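## Task

Take the tube sitting in well A3 of the green source rack RA, put it into well C2 of the yellow destination rack RB and make sure it is fully seated. Every tube not named here must end up upright in its original well (moving them temporarily is allowed). Both racks must end roughly at their starting spots and sit flat on the bench mat (moving them temporarily is allowed). Anything that stays in place only because the robot is holding it does not count. At the end, open the gripper and pull the arms away; contact with DONE or its housing is still considered clear. Once everything is right, release and then press DONE a single time; the job is over when DONE is pushed down. Pressing DONE while something you had to change is still wrong is worse than leaving DONE unpressed.

## Robot and tools

Robot: two 6-joint arms, left_arm and right_arm, each with a parallel two-finger gripper. Either arm may do the job; the idle one can be parked out of the way. The arms must never collide or shove each other hard. RA is the green rack and RB the yellow one. At the start, row A of each rack faces the base of whichever arm is nearer the racks, and column 1 is on the left when looking out from that base. Racks are loose, and loose objects may occasionally get a brief nudge from outside. Nothing may leave the table. DONE has a lamp above it; push the button until the lamp lights.

Frame: one scene frame with its origin on the table top midway between the arms, +z up, +x out over the table, left_arm on the +y side. The names left and right do not refer to image sides. Bases (URDF root) in this frame: left_arm at (-0.026, +0.368, +0.245) m, quat_wxyz (+0.974, -0.185, +0.081, +0.101); right_arm at (-0.021, -0.346, +0.245) m, quat_wxyz (+0.979, +0.178, +0.095, -0.022). Bases are tilted. Mounting plates and the metal frame behind the arms are fixed obstacles.

execute_actions takes "actions", a list holding zero or one item, plus optional "pictures" (boolean; pictures come by default). An empty list only returns the current state. A wait item is {"steps": N} with N up to 300 control steps of 1/30 s, counted from the previous result. A motion item is {"rows": [...], "steps": N} with N from 1 to 15 (default 15) and 1 to 15 rows. Each row is applied for one step; if rows run out, the last one is held. Every row is a single flat list of 14 numbers covering both arms: left_arm's waist, shoulder, elbow, wrist pitch, wrist yaw, wrist roll, opening, then the same seven for right_arm. Always send all 14, even for one arm. The six joint values are absolute target angles in radians, in the same form the Joint positions line prints. Stated ranges: waist -2.618 to 3.054, shoulder 0.000 to 3.142, elbow 0.000 to 3.142, wrist pitch -1.571 to 1.571, wrist yaw -1.571 to 1.571, wrist roll -2.094 to 2.094. True ends may differ by up to 0.036 rad either way. A call is rejected (nothing sent) if a target is beyond a range end by more than 0.036 and farther out than that joint's last reading; targets past the real end are clipped and may produce "joint sent to its limit". Opening is an absolute value from -1 (closed) to +1 (fully open, 0.094 m pad gap).

Motion limits: each step the sent target stays within a lead of the measured angle: 0.202 rad waist, 0.258 shoulder, 0.238 elbow, 0.573 wrist pitch, 0.522 wrist yaw and roll. If the targets would move the gripper more than 70 mm from where it is, all are scaled back. So big moves take several calls. Between calls the arms keep heading to the last row until they settle or a step is HELD; the simulation runs while you think.

Results: the state line shows each gripper's end_effector_position (m) and end_effector_quat_wxyz in the scene frame; this point sits between the finger pads about 1 cm behind the tips; fingers point along gripper +z and close along its y axis. Printed positions can be off, more at long reach. Joint positions and Joint velocities list each arm's six joints (rad, rad/s) then pad gap (m, m/s). grip_measured is the measured opening on the command scale (each gripper may read off by about 1 mm). To hold something, command about 0.03 below grip_measured for a firm grip, less for a light one. "joint command not followed" means the clearance check altered or blocked targets; HELD marks steps where your row was not (fully) sent. Joint torques are total drive output, noisy and offset. MOTOR HOT appears from 75 °C; at 90 °C an arm stops for 10 s, at 100 °C it goes limp and falls; these are OVER-TEMPERATURE FAULT lines. Avoid long heavy holds.

zoom_image: "camera" (cam_high 896x504, cam_low 896x504, cam_left_wrist 504x504, cam_right_wrist 504x504) and "region" [x0, y0, x1, y1] in that image's pixels, origin top-left, at most 504 by 504; returns a closer look at the latest image. Camera calibrations (K, distortion, T_world_to_cam) are given for the scene frame and may be slightly off; wrist camera poses follow reported joints.

read_manual(section="licences") just returns URDF licence text. finished_scene(scene) ends the current scene, given its number, irreversibly and grades it; the next scene's task arrives in its result. If resuming, first send an empty actions list to learn the scene and task.

Avoid: dropping or slipping tubes, slamming, hard pushes, tipping racks, knocking things off the table, arm-to-arm contact, and pressing DONE before the tube is seated and all else is restored. Finish smoothly: release, retract, press DONE.

Each tool is called by a JSON object that holds its "api" and its "payload", one argument or row to a line.

## Session

{"api": "execute_actions", "payload": {
  "actions": []
}}

Scene clock: 0.00 s of 13600.00 s.
left_arm: end_effector_position=(+0.3050, +0.6169, +0.1934) grip_measured=+1.000 end_effector_quat_wxyz=(+0.376, -0.094, +0.921, +0.039) | right_arm: end_effector_position=(+0.4008, -0.4592, +0.3242) grip_measured=+1.000 end_effector_quat_wxyz=(-0.078, +0.769, +0.463, +0.434)
Joint positions: left_arm=[0.522 1.535 0.573 0.4   0.222 0.554 0.094] | right_arm=[-0.365  1.485  1.14  -0.526 -0.585  1.676  0.094]
Joint velocities: left_arm=[-0.002  0.002 -0.017 -0.022  0.022 -0.022  0.   ] | right_arm=[ 0.002 -0.002 -0.007 -0.11  -0.022 -0.007  0.   ]
Joint torques (N m, as the arm reports them, + toward a larger angle): no reading
Motor temperatures (°C, as the motors report them): left_arm=[28 26 26 26 24 24] | right_arm=[27 27 26 24 26 26]

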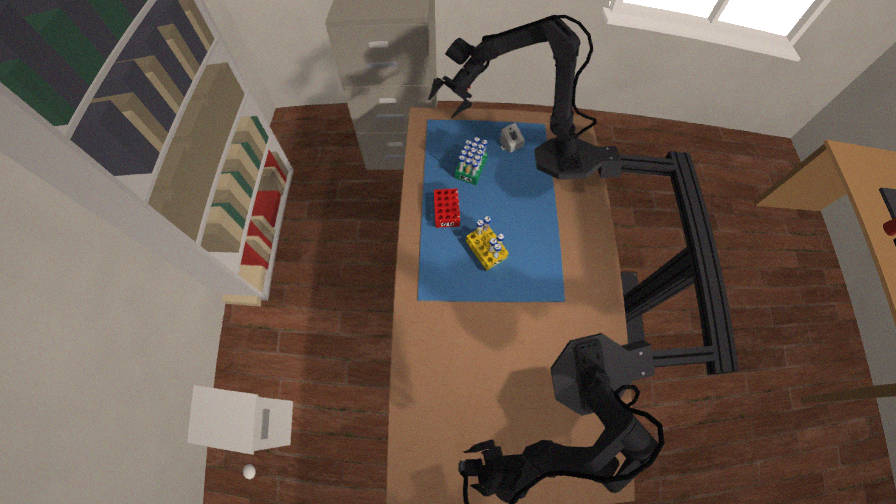

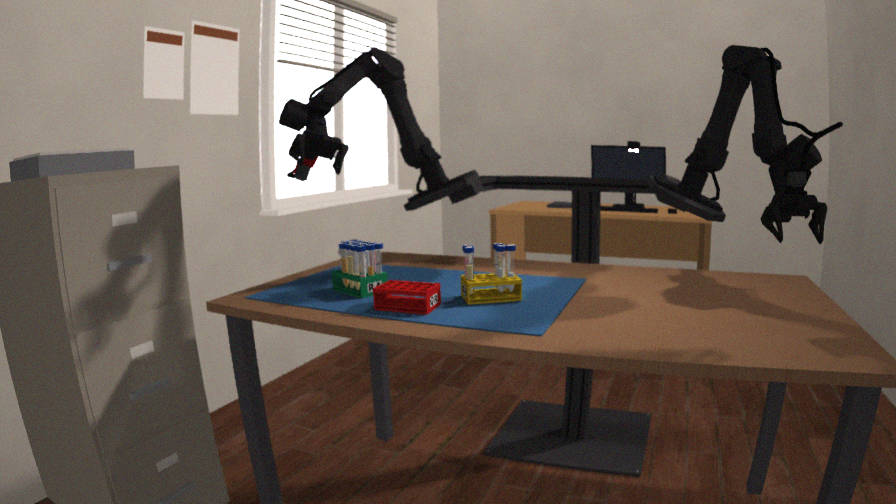

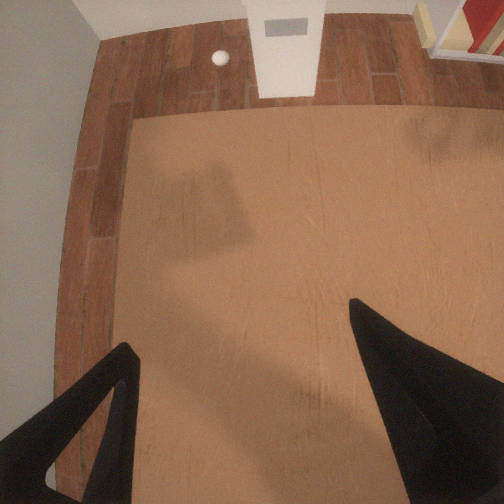

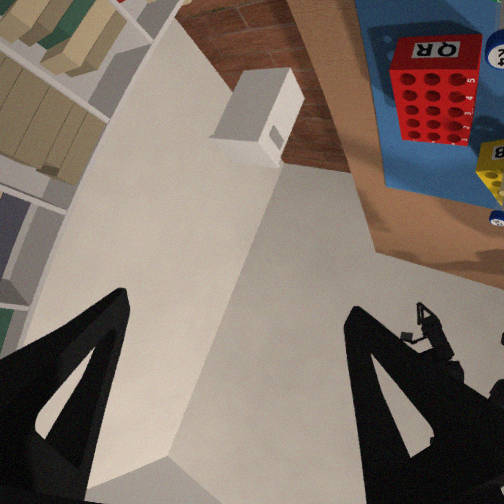

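{"api": "zoom_image", "payload": {
  "camera": "cam_high",
  "region": [410, 110, 570, 280]
}}

{"api": "zoom_image", "payload": {
  "camera": "cam_low",
  "region": [320, 220, 560, 330]
}}

Region (410, 110, 570, 280) of cam_high's 896x504 image, scaled by 2.965, with more detail than that image has; it fills the left 474 columns of this view, and the rest is white.

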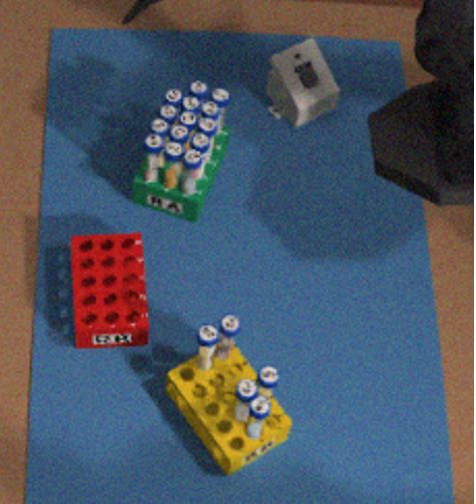

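Region (320, 220, 560, 330) of cam_low's 896x504 image, scaled by 2.100, with more detail than that image has; it fills the top 231 rows of this view, and the rest is white.

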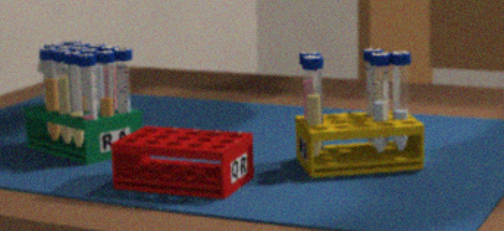

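{"api": "zoom_image", "payload": {
  "camera": "cam_high",
  "region": [445, 115, 535, 190]
}}

{"api": "zoom_image", "payload": {
  "camera": "cam_high",
  "region": [450, 205, 525, 275]
}}

{"api": "zoom_image", "payload": {
  "camera": "cam_right_wrist",
  "region": [360, 0, 504, 240]
}}

Region (445, 115, 535, 190) of cam_high's 896x504 image, scaled by 5.600, with more detail than that image has.

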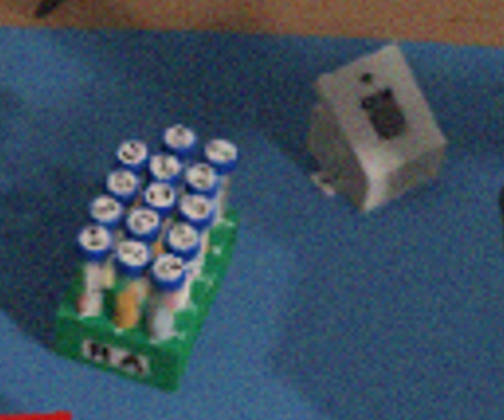

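Region (450, 205, 525, 275) of cam_high's 896x504 image, scaled by 6.720, with more detail than that image has; it fills the top 470 rows of this view, and the rest is white.

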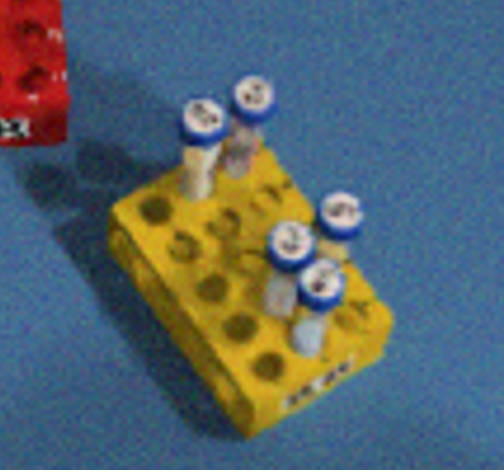

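Region (360, 0, 504, 240) of cam_right_wrist's 504x504 image, scaled by 2.100, with more detail than that image has; it fills the left 302 columns of this view, and the rest is white.

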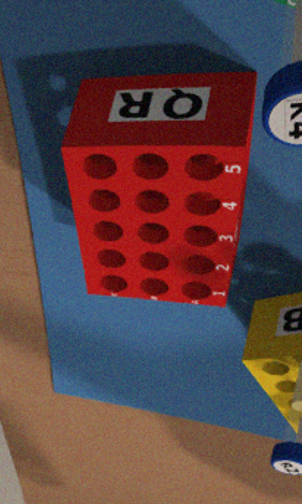

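{"api": "execute_actions", "payload": {
  "actions": [
    {"rows":[[0.522,1.535,0.573,0.4,0.222,0.554,1,-0.355,1.488,1.139,-0.53,-0.57,1.68,1],[0.522,1.535,0.573,0.4,0.222,0.554,1,-0.335,1.494,1.136,-0.543,-0.535,1.695,1],[0.522,1.535,0.573,0.4,0.222,0.554,1,-0.305,1.502,1.132,-0.56,-0.48,1.715,1],[0.522,1.535,0.573,0.4,0.222,0.554,1,-0.265,1.514,1.126,-0.585,-0.41,1.74,1],[0.522,1.535,0.573,0.4,0.222,0.554,1,-0.22,1.527,1.12,-0.61,-0.33,1.77,1],[0.522,1.535,0.573,0.4,0.222,0.554,1,-0.17,1.541,1.113,-0.64,-0.245,1.80,1],[0.522,1.535,0.573,0.4,0.222,0.554,1,-0.115,1.557,1.105,-0.673,-0.15,1.835,1],[0.522,1.535,0.573,0.4,0.222,0.554,1,-0.06,1.573,1.098,-0.705,-0.055,1.87,1],[0.522,1.535,0.573,0.4,0.222,0.554,1,-0.005,1.589,1.09,-0.737,0.04,1.905,1],[0.522,1.535,0.573,0.4,0.222,0.554,1,0.045,1.604,1.083,-0.767,0.13,1.937,1],[0.522,1.535,0.573,0.4,0.222,0.554,1,0.09,1.617,1.077,-0.793,0.21,1.966,1],[0.522,1.535,0.573,0.4,0.222,0.554,1,0.13,1.628,1.071,-0.816,0.28,1.99,1],[0.522,1.535,0.573,0.4,0.222,0.554,1,0.16,1.637,1.067,-0.834,0.33,2.01,1],[0.522,1.535,0.573,0.4,0.222,0.554,1,0.18,1.643,1.064,-0.846,0.365,2.023,1],[0.522,1.535,0.573,0.4,0.222,0.554,1,0.191,1.646,1.063,-0.852,0.384,2.03,1]]}
  ],
  "pictures": false
}}

{"api": "execute_actions", "payload": {
  "actions": [
    {"steps":15}
  ]
}}

Scene clock: 60.63 s of 13600.00 s.
left_arm: end_effector_position=(+0.3050, +0.6169, +0.1934) grip_measured=+1.000 end_effector_quat_wxyz=(+0.376, -0.094, +0.921, +0.039) | right_arm: end_effector_position=(+0.3259, -0.3420, +0.2491) grip_measured=+1.000 end_effector_quat_wxyz=(-0.073, +0.800, +0.585, +0.109)
Joint positions: left_arm=[0.522 1.535 0.573 0.4   0.222 0.554 0.094] | right_arm=[ 0.164  1.637  1.075 -0.751  0.141  1.941  0.094]
Joint velocities: left_arm=[-0.002  0.007  0.002  0.022  0.037  0.007  0.   ] | right_arm=[ 0.706  0.266 -0.203 -0.696  1.458  0.549  0.   ]
Joint torques (N m, as the arm reports them, + toward a larger angle): left_arm=[-1.08 -6.36  3.35  1.34  0.24 -0.02] | right_arm=[ 1.19 -8.45  5.57  0.87  0.15  0.04]
Motor temperatures (°C, as the motors report them): left_arm=[28 29 27 29 24 24] | right_arm=[27 31 28 25 26 26]
Steps of this call (steps 1 to 90: nothing new was sent; then 57.13 s passed at rest; steps 91 to 105: all 15 steps of this action). Readings (joint positions):
91: left_arm=[0.522 1.535 0.573 0.400 0.222 0.554] | right_arm=[-0.365 1.485 1.140 -0.526 -0.583 1.676]
92: left_arm=[0.522 1.535 0.573 0.400 0.222 0.554] | right_arm=[-0.363 1.485 1.140 -0.526 -0.575 1.678]
94: left_arm=[0.522 1.535 0.573 0.400 0.222 0.554] | right_arm=[-0.340 1.487 1.140 -0.531 -0.527 1.693]
98: left_arm=[0.522 1.535 0.573 0.400 0.222 0.554] | right_arm=[-0.177 1.521 1.136 -0.578 -0.321 1.766]
105: the state above

Scene clock: 61.13 s of 13600.00 s.
left_arm: end_effector_position=(+0.3050, +0.6169, +0.1934) grip_measured=+1.000 end_effector_quat_wxyz=(+0.376, -0.094, +0.921, +0.039) | right_arm: end_effector_position=(+0.3060, -0.3727, +0.2413) grip_measured=+1.000 end_effector_quat_wxyz=(-0.004, +0.816, +0.578, +0.015)
Joint positions: left_arm=[0.522 1.535 0.573 0.4   0.222 0.554 0.094] | right_arm=[ 0.192  1.646  1.066 -0.831  0.362  2.02   0.094]
Joint velocities: left_arm=[ 0.027 -0.002  0.007 -0.022 -0.051 -0.007  0.   ] | right_arm=[-0.002 -0.002  0.022  0.066 -0.022 -0.051  0.   ]
Joint torques (N m, as the arm reports them, + toward a larger angle): left_arm=[-1.05 -6.37  3.33  1.33  0.24 -0.02] | right_arm=[ 2.48 -7.73  5.19  0.44  0.12  0.07]
Motor temperatures (°C, as the motors report them): left_arm=[28 29 27 29 24 24] | right_arm=[27 31 28 25 26 26]
Steps of this call (steps 1 to 15: the robot went on to your last target). Readings (joint positions):
1: left_arm=[0.522 1.535 0.573 0.400 0.222 0.554] | right_arm=[0.183 1.644 1.070 -0.772 0.183 1.958]
2: left_arm=[0.522 1.535 0.573 0.400 0.222 0.554] | right_arm=[0.192 1.646 1.067 -0.790 0.217 1.971]
4: left_arm=[0.522 1.535 0.573 0.400 0.222 0.554] | right_arm=[0.192 1.646 1.066 -0.811 0.273 1.990]
8: left_arm=[0.522 1.535 0.573 0.400 0.222 0.554] | right_arm=[0.192 1.646 1.066 -0.824 0.332 2.010]
15: the state above
camera_calibration (this result's frames):
cam_right_wrist: T_world_to_cam=[[-0.9828, 0.184582, -0.00586738, 0.367575], [0.140134, 0.766074, 0.62729, 0.120485], [0.120282, 0.615678, -0.778763, 0.493185], [0, 0, 0, 1]] pos_world=[0.285048, -0.463792, 0.310652]

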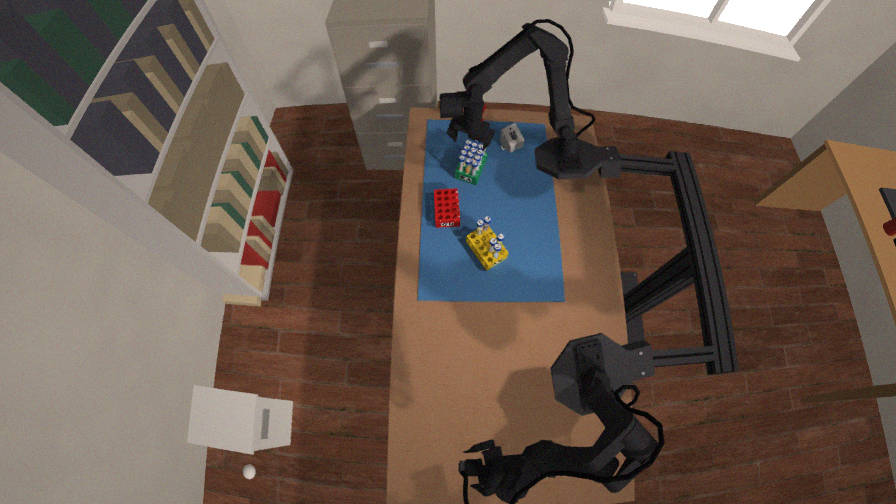

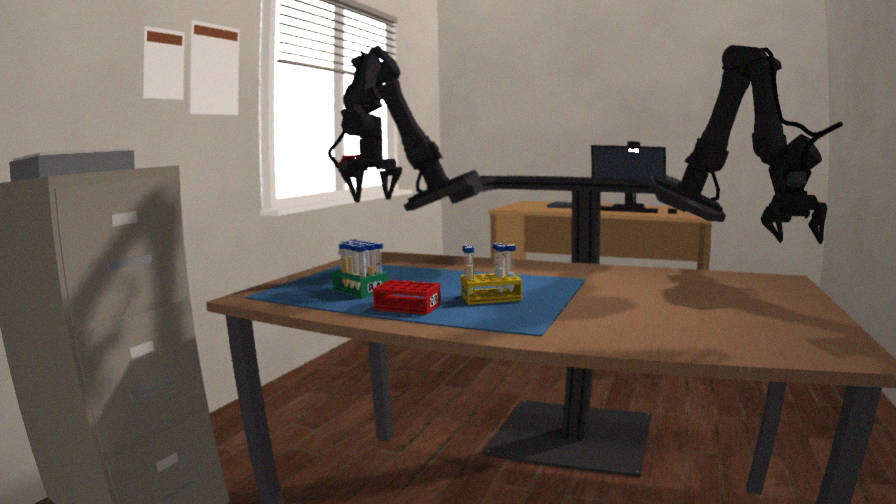

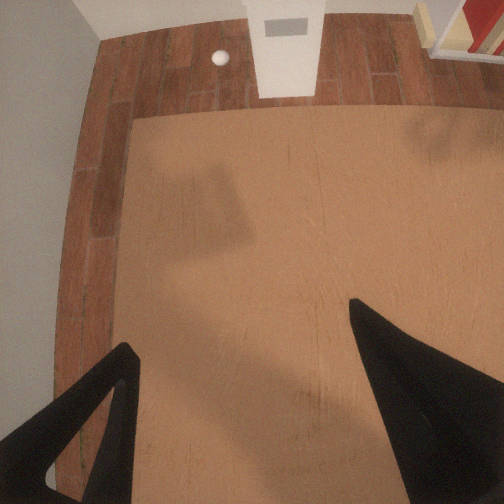

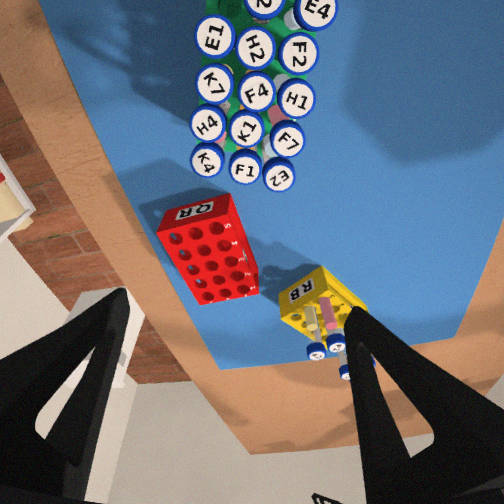

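{"api": "zoom_image", "payload": {
  "camera": "cam_right_wrist",
  "region": [160, 0, 360, 200]
}}

{"api": "zoom_image", "payload": {
  "camera": "cam_low",
  "region": [320, 130, 420, 300]
}}

{"api": "zoom_image", "payload": {
  "camera": "cam_high",
  "region": [440, 420, 540, 504]
}}

Region (160, 0, 360, 200) of cam_right_wrist's 504x504 image, scaled by 2.520, with more detail than that image has.

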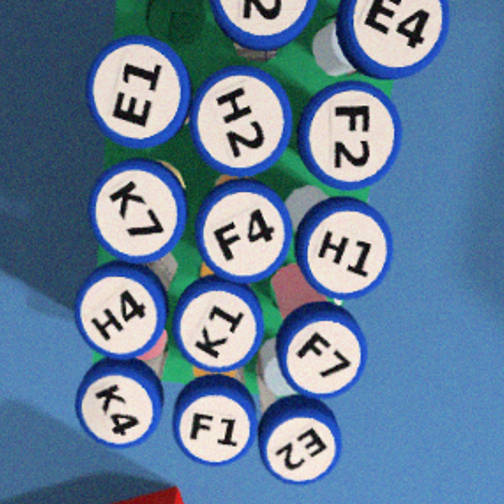

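Region (320, 130, 420, 300) of cam_low's 896x504 image, scaled by 2.965, with more detail than that image has; it fills the left 296 columns of this view, and the rest is white.

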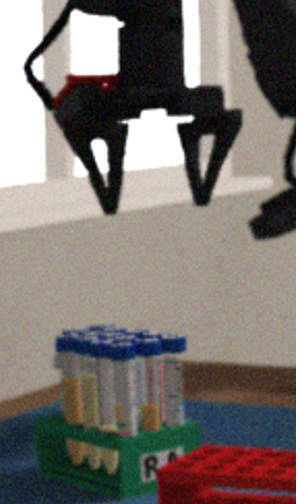

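Region (440, 420, 540, 504) of cam_high's 896x504 image, scaled by 5.040, with more detail than that image has; it fills the top 423 rows of this view, and the rest is white.

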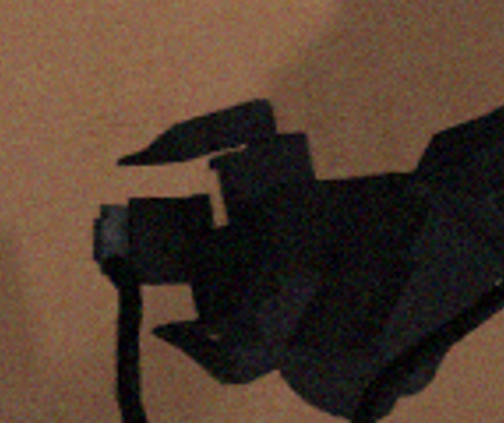

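{"api": "execute_actions", "payload": {
  "actions": [
    {"rows":[[0.522,1.535,0.573,0.4,0.222,0.554,1,0.186,1.646,1.06,-0.825,0.362,2.0,0.95],[0.522,1.535,0.573,0.4,0.222,0.554,1,0.175,1.645,1.05,-0.812,0.36,1.95,0.88],[0.522,1.535,0.573,0.4,0.222,0.554,1,0.16,1.643,1.036,-0.795,0.358,1.89,0.8],[0.522,1.535,0.573,0.4,0.222,0.554,1,0.14,1.641,1.018,-0.773,0.356,1.81,0.7],[0.522,1.535,0.573,0.4,0.222,0.554,1,0.118,1.639,0.997,-0.748,0.353,1.72,0.6],[0.522,1.535,0.573,0.4,0.222,0.554,1,0.094,1.637,0.975,-0.72,0.35,1.62,0.49],[0.522,1.535,0.573,0.4,0.222,0.554,1,0.068,1.635,0.951,-0.692,0.347,1.52,0.37],[0.522,1.535,0.573,0.4,0.222,0.554,1,0.042,1.632,0.927,-0.663,0.344,1.41,0.25],[0.522,1.535,0.573,0.4,0.222,0.554,1,0.017,1.63,0.904,-0.635,0.34,1.31,0.13],[0.522,1.535,0.573,0.4,0.222,0.554,1,-0.007,1.628,0.882,-0.608,0.337,1.21,0.02],[0.522,1.535,0.573,0.4,0.222,0.554,1,-0.028,1.626,0.862,-0.584,0.334,1.13,-0.08],[0.522,1.535,0.573,0.4,0.222,0.554,1,-0.045,1.624,0.846,-0.564,0.331,1.06,-0.17],[0.522,1.535,0.573,0.4,0.222,0.554,1,-0.059,1.623,0.834,-0.549,0.329,1.01,-0.24],[0.522,1.535,0.573,0.4,0.222,0.554,1,-0.068,1.622,0.826,-0.539,0.327,0.97,-0.29],[0.522,1.535,0.573,0.4,0.222,0.554,1,-0.072,1.622,0.822,-0.535,0.325,0.95,-0.32]]}
  ],
  "pictures": false
}}

{"api": "execute_actions", "payload": {
  "actions": [
    {"steps":15}
  ]
}}

Scene clock: 100.67 s of 13600.00 s.
left_arm: end_effector_position=(+0.3050, +0.6169, +0.1934) grip_measured=+1.000 end_effector_quat_wxyz=(+0.376, -0.094, +0.921, +0.039) | right_arm: end_effector_position=(+0.2559, -0.4248, +0.1746) grip_measured=-0.302 end_effector_quat_wxyz=(-0.030, +0.613, +0.789, -0.019)
Joint positions: left_arm=[0.522 1.535 0.573 0.4   0.222 0.554 0.094] | right_arm=[-0.063  1.646  0.844 -0.614  0.341  1.198  0.033]
Joint velocities: left_arm=[-0.017  0.002 -0.002 -0.022  0.022 -0.007  0.   ] | right_arm=[-0.281 -0.007 -0.271  0.315 -0.125 -1.634 -0.031]
Joint torques (N m, as the arm reports them, + toward a larger angle): left_arm=[-1.05 -6.38  3.33  1.33  0.24 -0.01] | right_arm=[ 2.72 -9.72  4.02  0.75 -0.12 -0.06]
Motor temperatures (°C, as the motors report them): left_arm=[28 29 27 30 24 24] | right_arm=[27 30 27 25 26 26]
Steps of this call (steps 1 to 15: the robot went on to your last target; steps 16 to 90: nothing new was sent; then 36.03 s passed at rest; steps 91 to 105: all 15 steps of this action). Readings (joint positions):
91: left_arm=[0.522 1.535 0.573 0.400 0.222 0.554] | right_arm=[0.192 1.646 1.066 -0.832 0.369 2.021]
92: left_arm=[0.522 1.535 0.573 0.400 0.222 0.554] | right_arm=[0.190 1.646 1.066 -0.830 0.367 2.010]
94: left_arm=[0.522 1.535 0.573 0.400 0.222 0.554] | right_arm=[0.177 1.646 1.058 -0.813 0.362 1.959]
98: left_arm=[0.522 1.535 0.573 0.400 0.222 0.554] | right_arm=[0.095 1.646 0.986 -0.740 0.353 1.726]
105: the state above

Scene clock: 101.17 s of 13600.00 s.
left_arm: end_effector_position=(+0.3050, +0.6169, +0.1934) grip_measured=+1.000 end_effector_quat_wxyz=(+0.376, -0.094, +0.921, +0.039) | right_arm: end_effector_position=(+0.2663, -0.4263, +0.1713) grip_measured=-0.318 end_effector_quat_wxyz=(-0.012, +0.529, +0.849, -0.002)
Joint positions: left_arm=[0.522 1.535 0.573 0.4   0.222 0.554 0.094] | right_arm=[-0.073  1.646  0.833 -0.548  0.329  0.965  0.032]
Joint velocities: left_arm=[-0.002 -0.012 -0.022  0.007 -0.022  0.022  0.   ] | right_arm=[ 0.007 -0.017  0.012  0.051 -0.051 -0.095 -0.   ]
Joint torques (N m, as the arm reports them, + toward a larger angle): left_arm=[-1.08 -6.4   3.31  1.33  0.24 -0.02] | right_arm=[ 2.16 -9.74  3.5   0.69 -0.05 -0.07]
Motor temperatures (°C, as the motors report them): left_arm=[28 29 27 30 24 24] | right_arm=[27 30 27 25 26 26]
Steps of this call (steps 1 to 15: the robot went on to your last target). Readings (joint positions):
1: left_arm=[0.522 1.535 0.573 0.400 0.222 0.554] | right_arm=[-0.070 1.646 0.837 -0.604 0.339 1.150]
2: left_arm=[0.522 1.535 0.573 0.400 0.222 0.554] | right_arm=[-0.073 1.646 0.833 -0.596 0.338 1.111]
4: left_arm=[0.522 1.535 0.573 0.400 0.222 0.554] | right_arm=[-0.073 1.646 0.833 -0.580 0.334 1.055]
8: left_arm=[0.522 1.535 0.573 0.400 0.222 0.554] | right_arm=[-0.073 1.646 0.833 -0.558 0.331 0.996]
15: the state above
camera_calibration (this result's frames):
cam_right_wrist: T_world_to_cam=[[-0.820082, -0.571836, 0.0216701, -0.0325125], [-0.436907, 0.650135, 0.621641, 0.316207], [-0.369565, 0.500328, -0.783003, 0.558445], [0, 0, 0, 1]] pos_world=[0.317872, -0.503574, 0.241402]

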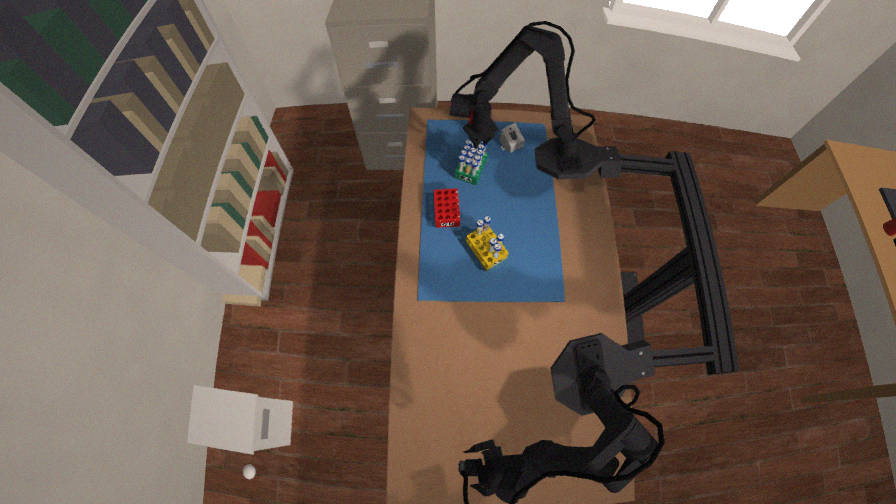

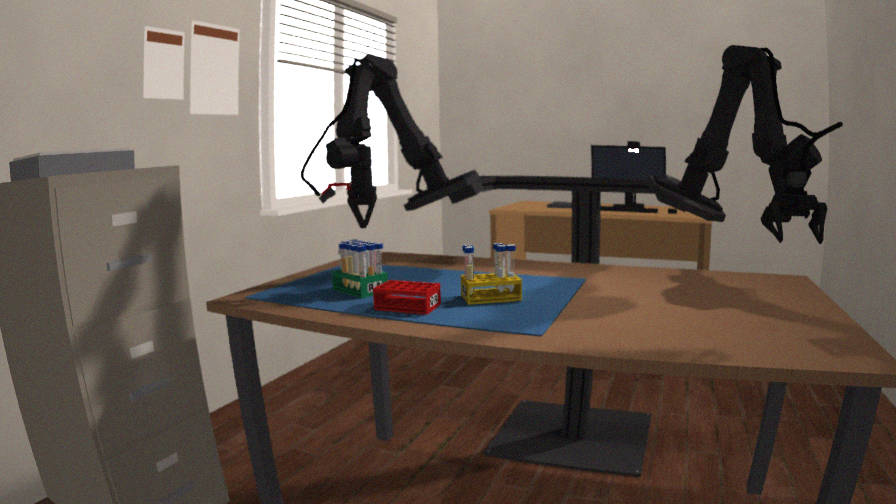

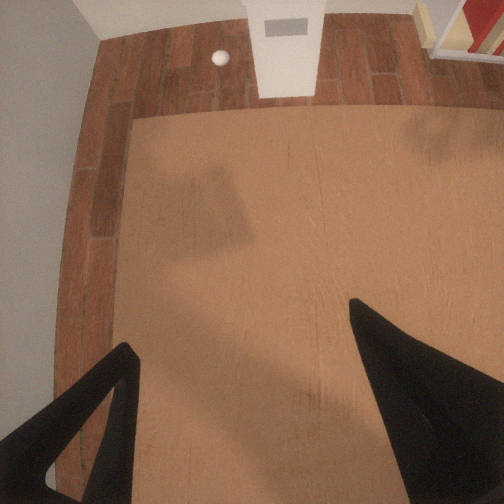

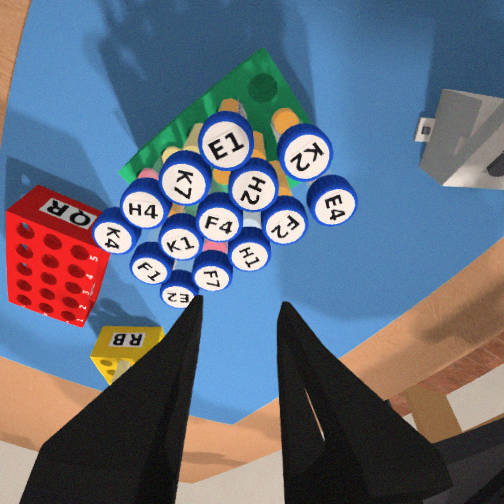

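{"api": "execute_actions", "payload": {
  "actions": [
    {"rows":[[0.522,1.535,0.573,0.4,0.222,0.554,1,-0.076,1.645,0.819,-0.525,0.325,0.947,-0.32],[0.522,1.535,0.573,0.4,0.222,0.554,1,-0.081,1.652,0.813,-0.51,0.324,0.942,-0.32],[0.522,1.535,0.573,0.4,0.222,0.554,1,-0.087,1.66,0.806,-0.49,0.323,0.935,-0.32],[0.522,1.535,0.573,0.4,0.222,0.554,1,-0.094,1.668,0.798,-0.468,0.322,0.928,-0.32],[0.522,1.535,0.573,0.4,0.222,0.554,1,-0.101,1.676,0.79,-0.445,0.321,0.921,-0.32],[0.522,1.535,0.573,0.4,0.222,0.554,1,-0.107,1.683,0.783,-0.428,0.32,0.915,-0.32],[0.522,1.535,0.573,0.4,0.222,0.554,1,-0.112,1.69,0.776,-0.413,0.32,0.91,-0.32]]}
  ],
  "pictures": false
}}

{"api": "execute_actions", "payload": {
  "actions": [
    {"steps":10}
  ]
}}

Scene clock: 112.57 s of 13600.00 s.
left_arm: end_effector_position=(+0.3050, +0.6169, +0.1934) grip_measured=+1.000 end_effector_quat_wxyz=(+0.376, -0.094, +0.921, +0.039) | right_arm: end_effector_position=(+0.2651, -0.4307, +0.1532) grip_measured=-0.318 end_effector_quat_wxyz=(-0.002, +0.529, +0.849, +0.001)
Joint positions: left_arm=[0.522 1.535 0.573 0.4   0.222 0.554 0.094] | right_arm=[-0.109  1.679  0.788 -0.436  0.324  0.92   0.032]
Joint velocities: left_arm=[-0.012 -0.002 -0.002 -0.022 -0.037 -0.022  0.   ] | right_arm=[-0.007 -0.051  0.017  0.066  0.022 -0.007  0.   ]
Joint torques (N m, as the arm reports them, + toward a larger angle): left_arm=[-1.08 -6.35  3.36  1.33  0.24 -0.02] | right_arm=[ 1.84 -6.6   3.11  0.71 -0.09 -0.08]
Motor temperatures (°C, as the motors report them): left_arm=[28 30 27 30 24 24] | right_arm=[27 31 27 25 26 26]
Steps of this call (steps 1 to 15: the robot went on to your last target; steps 16 to 90: nothing new was sent; then 7.90 s passed at rest; steps 91 to 105: all 15 steps of this action). Readings (joint positions):
91: left_arm=[0.522 1.535 0.573 0.400 0.222 0.554] | right_arm=[-0.073 1.646 0.833 -0.546 0.329 0.956]
92: left_arm=[0.522 1.535 0.573 0.400 0.222 0.554] | right_arm=[-0.073 1.646 0.833 -0.542 0.328 0.955]
94: left_arm=[0.522 1.535 0.573 0.400 0.222 0.554] | right_arm=[-0.077 1.646 0.827 -0.523 0.327 0.949]
98: left_arm=[0.522 1.535 0.573 0.400 0.222 0.554] | right_arm=[-0.101 1.664 0.802 -0.467 0.325 0.932]
105: the state above

Scene clock: 112.90 s of 13600.00 s.
left_arm: end_effector_position=(+0.3050, +0.6169, +0.1934) grip_measured=+1.000 end_effector_quat_wxyz=(+0.376, -0.094, +0.921, +0.039) | right_arm: end_effector_position=(+0.2677, -0.4312, +0.1532) grip_measured=-0.318 end_effector_quat_wxyz=(+0.003, +0.529, +0.849, +0.003)
Joint positions: left_arm=[0.522 1.535 0.573 0.4   0.222 0.554 0.094] | right_arm=[-0.109  1.679  0.788 -0.425  0.324  0.917  0.032]
Joint velocities: left_arm=[-0.007 -0.002 -0.002  0.007  0.022 -0.022  0.   ] | right_arm=[ 0.002  0.012 -0.017  0.022  0.051 -0.022  0.001]
Joint torques (N m, as the arm reports them, + toward a larger angle): left_arm=[-1.03 -6.39  3.32  1.34  0.24 -0.01] | right_arm=[ 1.81 -6.62  3.06  0.76 -0.08 -0.09]
Motor temperatures (°C, as the motors report them): left_arm=[28 30 27 30 24 24] | right_arm=[27 31 27 25 26 26]
Steps of this call (steps 1 to 10: the robot went on to your last target). Readings (joint positions):
1: left_arm=[0.522 1.535 0.573 0.400 0.222 0.554] | right_arm=[-0.109 1.679 0.788 -0.434 0.324 0.919]
2: left_arm=[0.522 1.535 0.573 0.400 0.222 0.554] | right_arm=[-0.109 1.679 0.788 -0.432 0.324 0.919]
4: left_arm=[0.522 1.535 0.573 0.400 0.222 0.554] | right_arm=[-0.109 1.679 0.788 -0.429 0.324 0.918]
8: left_arm=[0.522 1.535 0.573 0.400 0.222 0.554] | right_arm=[-0.109 1.679 0.788 -0.426 0.324 0.917]
10: the state above
camera_calibration (this result's frames):
cam_right_wrist: T_world_to_cam=[[-0.82037, -0.571831, 0.00157088, -0.0305951], [-0.455554, 0.65521, 0.602636, 0.341309], [-0.345635, 0.493669, -0.798015, 0.540217], [0, 0, 0, 1]] pos_world=[0.317103, -0.507813, 0.225464]

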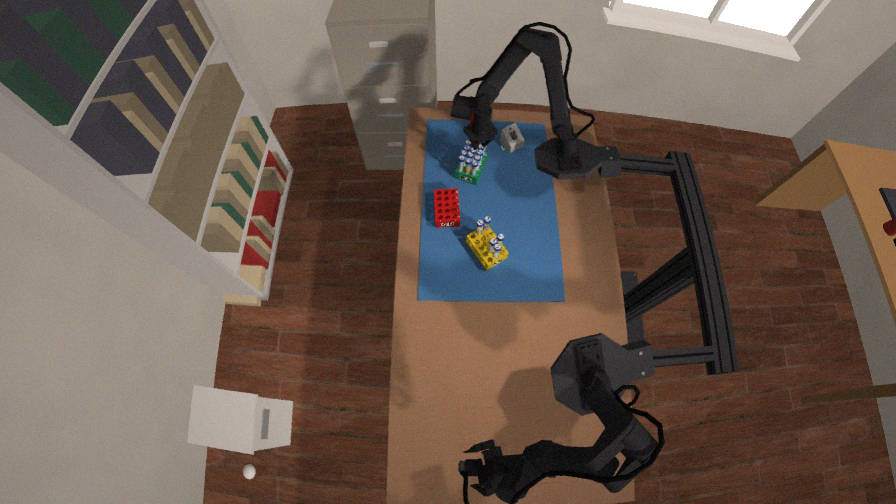

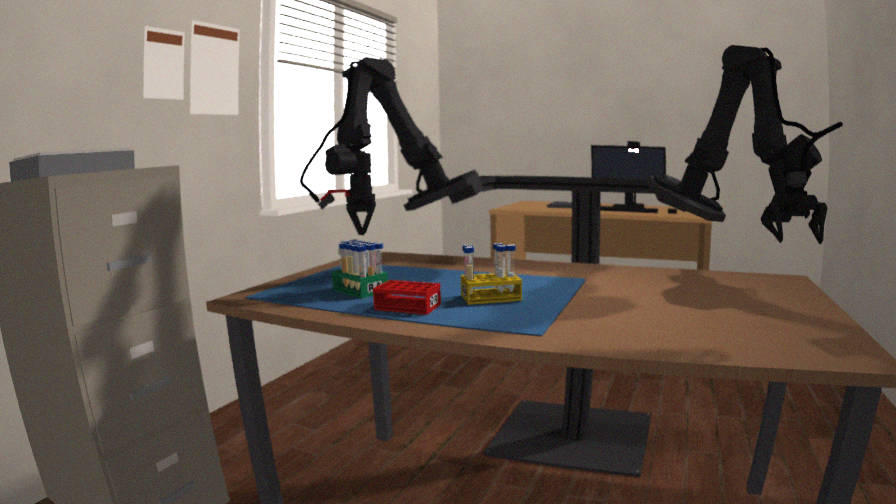

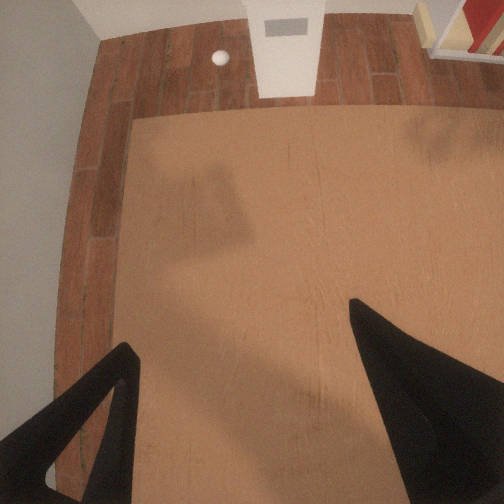

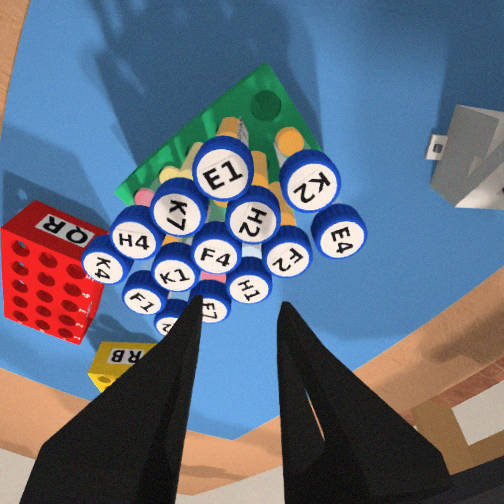

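{"api": "zoom_image", "payload": {
  "camera": "cam_low",
  "region": [325, 200, 405, 300]
}}

{"api": "zoom_image", "payload": {
  "camera": "cam_right_wrist",
  "region": [150, 200, 350, 400]
}}

Region (325, 200, 405, 300) of cam_low's 896x504 image, scaled by 5.040, with more detail than that image has; it fills the left 403 columns of this view, and the rest is white.

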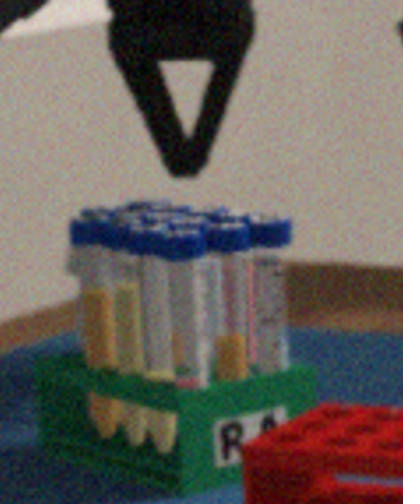

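Region (150, 200, 350, 400) of cam_right_wrist's 504x504 image, scaled by 2.520, with more detail than that image has.

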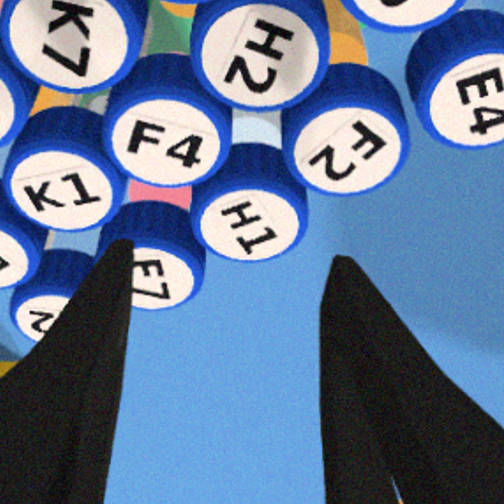

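{"api": "execute_actions", "payload": {
  "actions": [
    {"rows":[[0.522,1.535,0.573,0.4,0.222,0.554,1,-0.114,1.695,0.772,-0.404,0.32,0.908,-0.33],[0.522,1.535,0.573,0.4,0.222,0.554,1,-0.117,1.702,0.766,-0.391,0.319,0.905,-0.34],[0.522,1.535,0.573,0.4,0.222,0.554,1,-0.12,1.71,0.759,-0.377,0.318,0.902,-0.35],[0.522,1.535,0.573,0.4,0.222,0.554,1,-0.123,1.717,0.753,-0.364,0.317,0.899,-0.36],[0.522,1.535,0.573,0.4,0.222,0.554,1,-0.125,1.7225,0.748,-0.355,0.316,0.897,-0.36]]}
  ],
  "pictures": false
}}

{"api": "execute_actions", "payload": {
  "actions": [
    {"steps":12}
  ]
}}

Scene clock: 130.10 s of 13600.00 s.
left_arm: end_effector_position=(+0.3050, +0.6169, +0.1934) grip_measured=+1.000 end_effector_quat_wxyz=(+0.376, -0.094, +0.921, +0.039) | right_arm: end_effector_position=(+0.2625, -0.4288, +0.1411) grip_measured=-0.358 end_effector_quat_wxyz=(-0.000, +0.527, +0.850, +0.002)
Joint positions: left_arm=[0.522 1.535 0.573 0.4   0.222 0.554 0.094] | right_arm=[-0.12   1.71   0.761 -0.371  0.319  0.905  0.03 ]
Joint velocities: left_arm=[-0.002 -0.022  0.027 -0.007 -0.007  0.007  0.   ] | right_arm=[ 0.007 -0.002  0.007  0.022 -0.022  0.066  0.   ]
Joint torques (N m, as the arm reports them, + toward a larger angle): left_arm=[-1.08 -6.33  3.34  1.33  0.24 -0.01] | right_arm=[ 1.67 -6.62  2.89  0.76 -0.08 -0.09]
Motor temperatures (°C, as the motors report them): left_arm=[28 30 27 30 24 24] | right_arm=[27 30 27 25 26 26]
Steps of this call (steps 1 to 30: the robot went on to your last target; steps 31 to 90: nothing new was sent; then 13.70 s passed at rest; steps 91 to 105: all 15 steps of this action). Readings (joint positions):
91: left_arm=[0.522 1.535 0.573 0.400 0.222 0.554] | right_arm=[-0.109 1.679 0.788 -0.424 0.324 0.916]
92: left_arm=[0.522 1.535 0.573 0.400 0.222 0.554] | right_arm=[-0.109 1.679 0.788 -0.421 0.323 0.916]
94: left_arm=[0.522 1.535 0.573 0.400 0.222 0.554] | right_arm=[-0.111 1.683 0.784 -0.404 0.322 0.913]
98: left_arm=[0.522 1.535 0.573 0.400 0.222 0.554] | right_arm=[-0.119 1.706 0.766 -0.381 0.321 0.908]
105: the state above

Scene clock: 130.50 s of 13600.00 s.
left_arm: end_effector_position=(+0.3050, +0.6169, +0.1934) grip_measured=+1.000 end_effector_quat_wxyz=(+0.376, -0.094, +0.921, +0.039) | right_arm: end_effector_position=(+0.2634, -0.4290, +0.1411) grip_measured=-0.358 end_effector_quat_wxyz=(+0.002, +0.528, +0.850, +0.003)
Joint positions: left_arm=[0.522 1.535 0.573 0.4   0.222 0.554 0.094] | right_arm=[-0.12   1.71   0.761 -0.367  0.319  0.904  0.03 ]
Joint velocities: left_arm=[ 0.002 -0.002 -0.017  0.022 -0.051  0.051  0.   ] | right_arm=[-0.007 -0.022  0.002  0.037 -0.051 -0.022 -0.001]
Joint torques (N m, as the arm reports them, + toward a larger angle): left_arm=[-1.08 -6.39  3.33  1.34  0.24 -0.02] | right_arm=[ 1.74 -6.59  2.9   0.75 -0.07 -0.09]
Motor temperatures (°C, as the motors report them): left_arm=[28 30 27 30 24 24] | right_arm=[27 30 27 25 26 26]
Steps of this call (steps 1 to 12: the robot went on to your last target). Readings (joint positions):
1: left_arm=[0.522 1.535 0.573 0.400 0.222 0.554] | right_arm=[-0.120 1.710 0.761 -0.370 0.319 0.905]
2: left_arm=[0.522 1.535 0.573 0.400 0.222 0.554] | right_arm=[-0.120 1.710 0.761 -0.369 0.319 0.904]
4: left_arm=[0.522 1.535 0.573 0.400 0.222 0.554] | right_arm=[-0.120 1.710 0.761 -0.368 0.319 0.904]
8: left_arm=[0.522 1.535 0.573 0.400 0.222 0.554] | right_arm=[-0.120 1.710 0.761 -0.367 0.319 0.904]
12: the state above
camera_calibration (this result's frames):
cam_right_wrist: T_world_to_cam=[[-0.81839, -0.574658, 0.00248221, -0.0346387], [-0.456277, 0.652413, 0.605119, 0.343828], [-0.349356, 0.494091, -0.796131, 0.528961], [0, 0, 0, 1]] pos_world=[0.313328, -0.505578, 0.213151]

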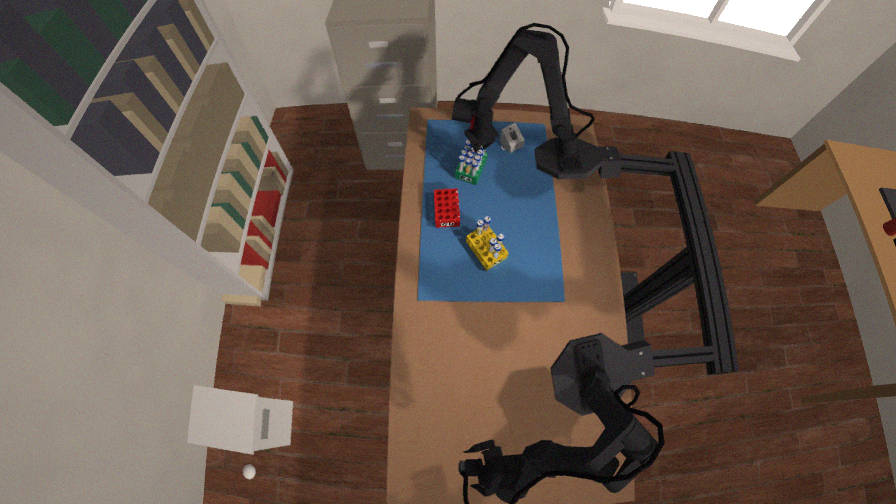

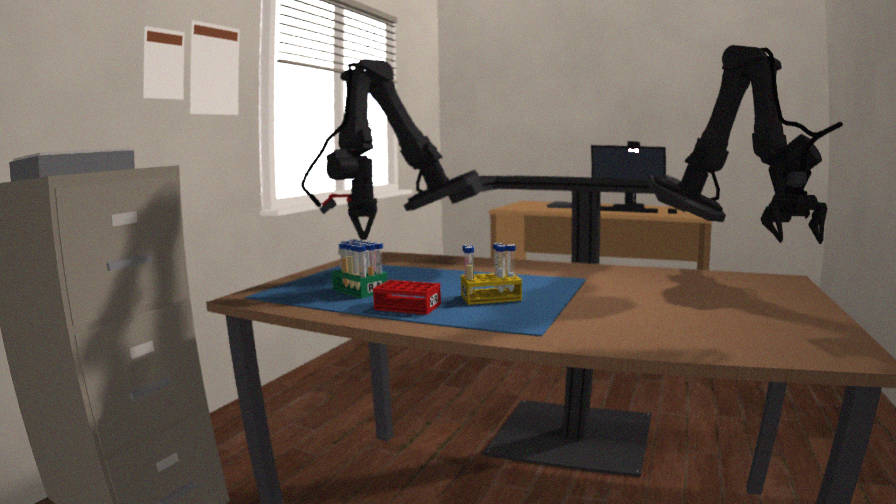

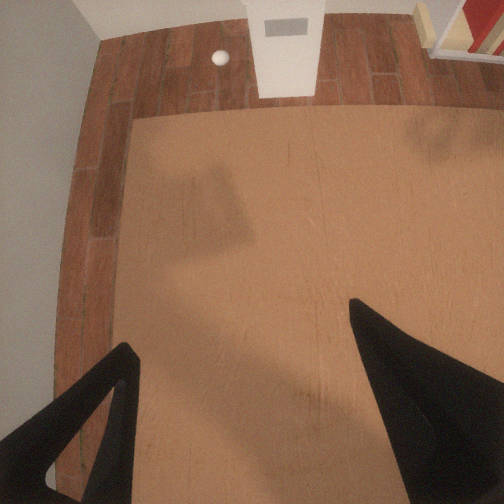

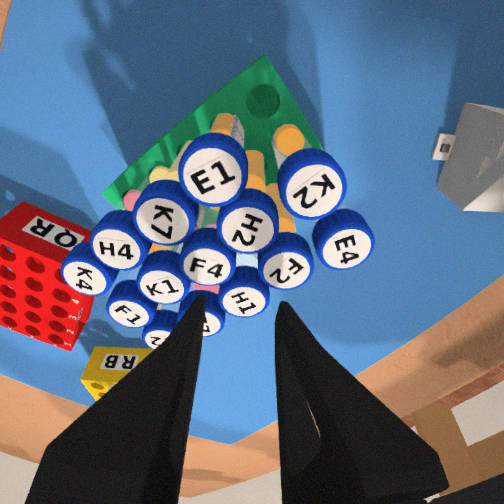

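{"api": "zoom_image", "payload": {
  "camera": "cam_right_wrist",
  "region": [160, 220, 330, 390]
}}

{"api": "zoom_image", "payload": {
  "camera": "cam_low",
  "region": [335, 210, 395, 270]
}}

Region (160, 220, 330, 390) of cam_right_wrist's 504x504 image, scaled by 2.965, with more detail than that image has.

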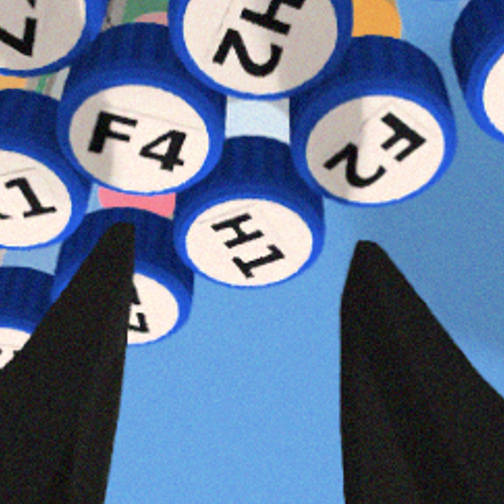

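Region (335, 210, 395, 270) of cam_low's 896x504 image, scaled by 8.400, with more detail than that image has.

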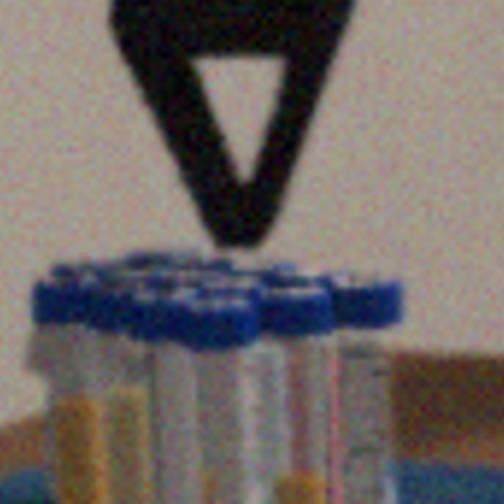

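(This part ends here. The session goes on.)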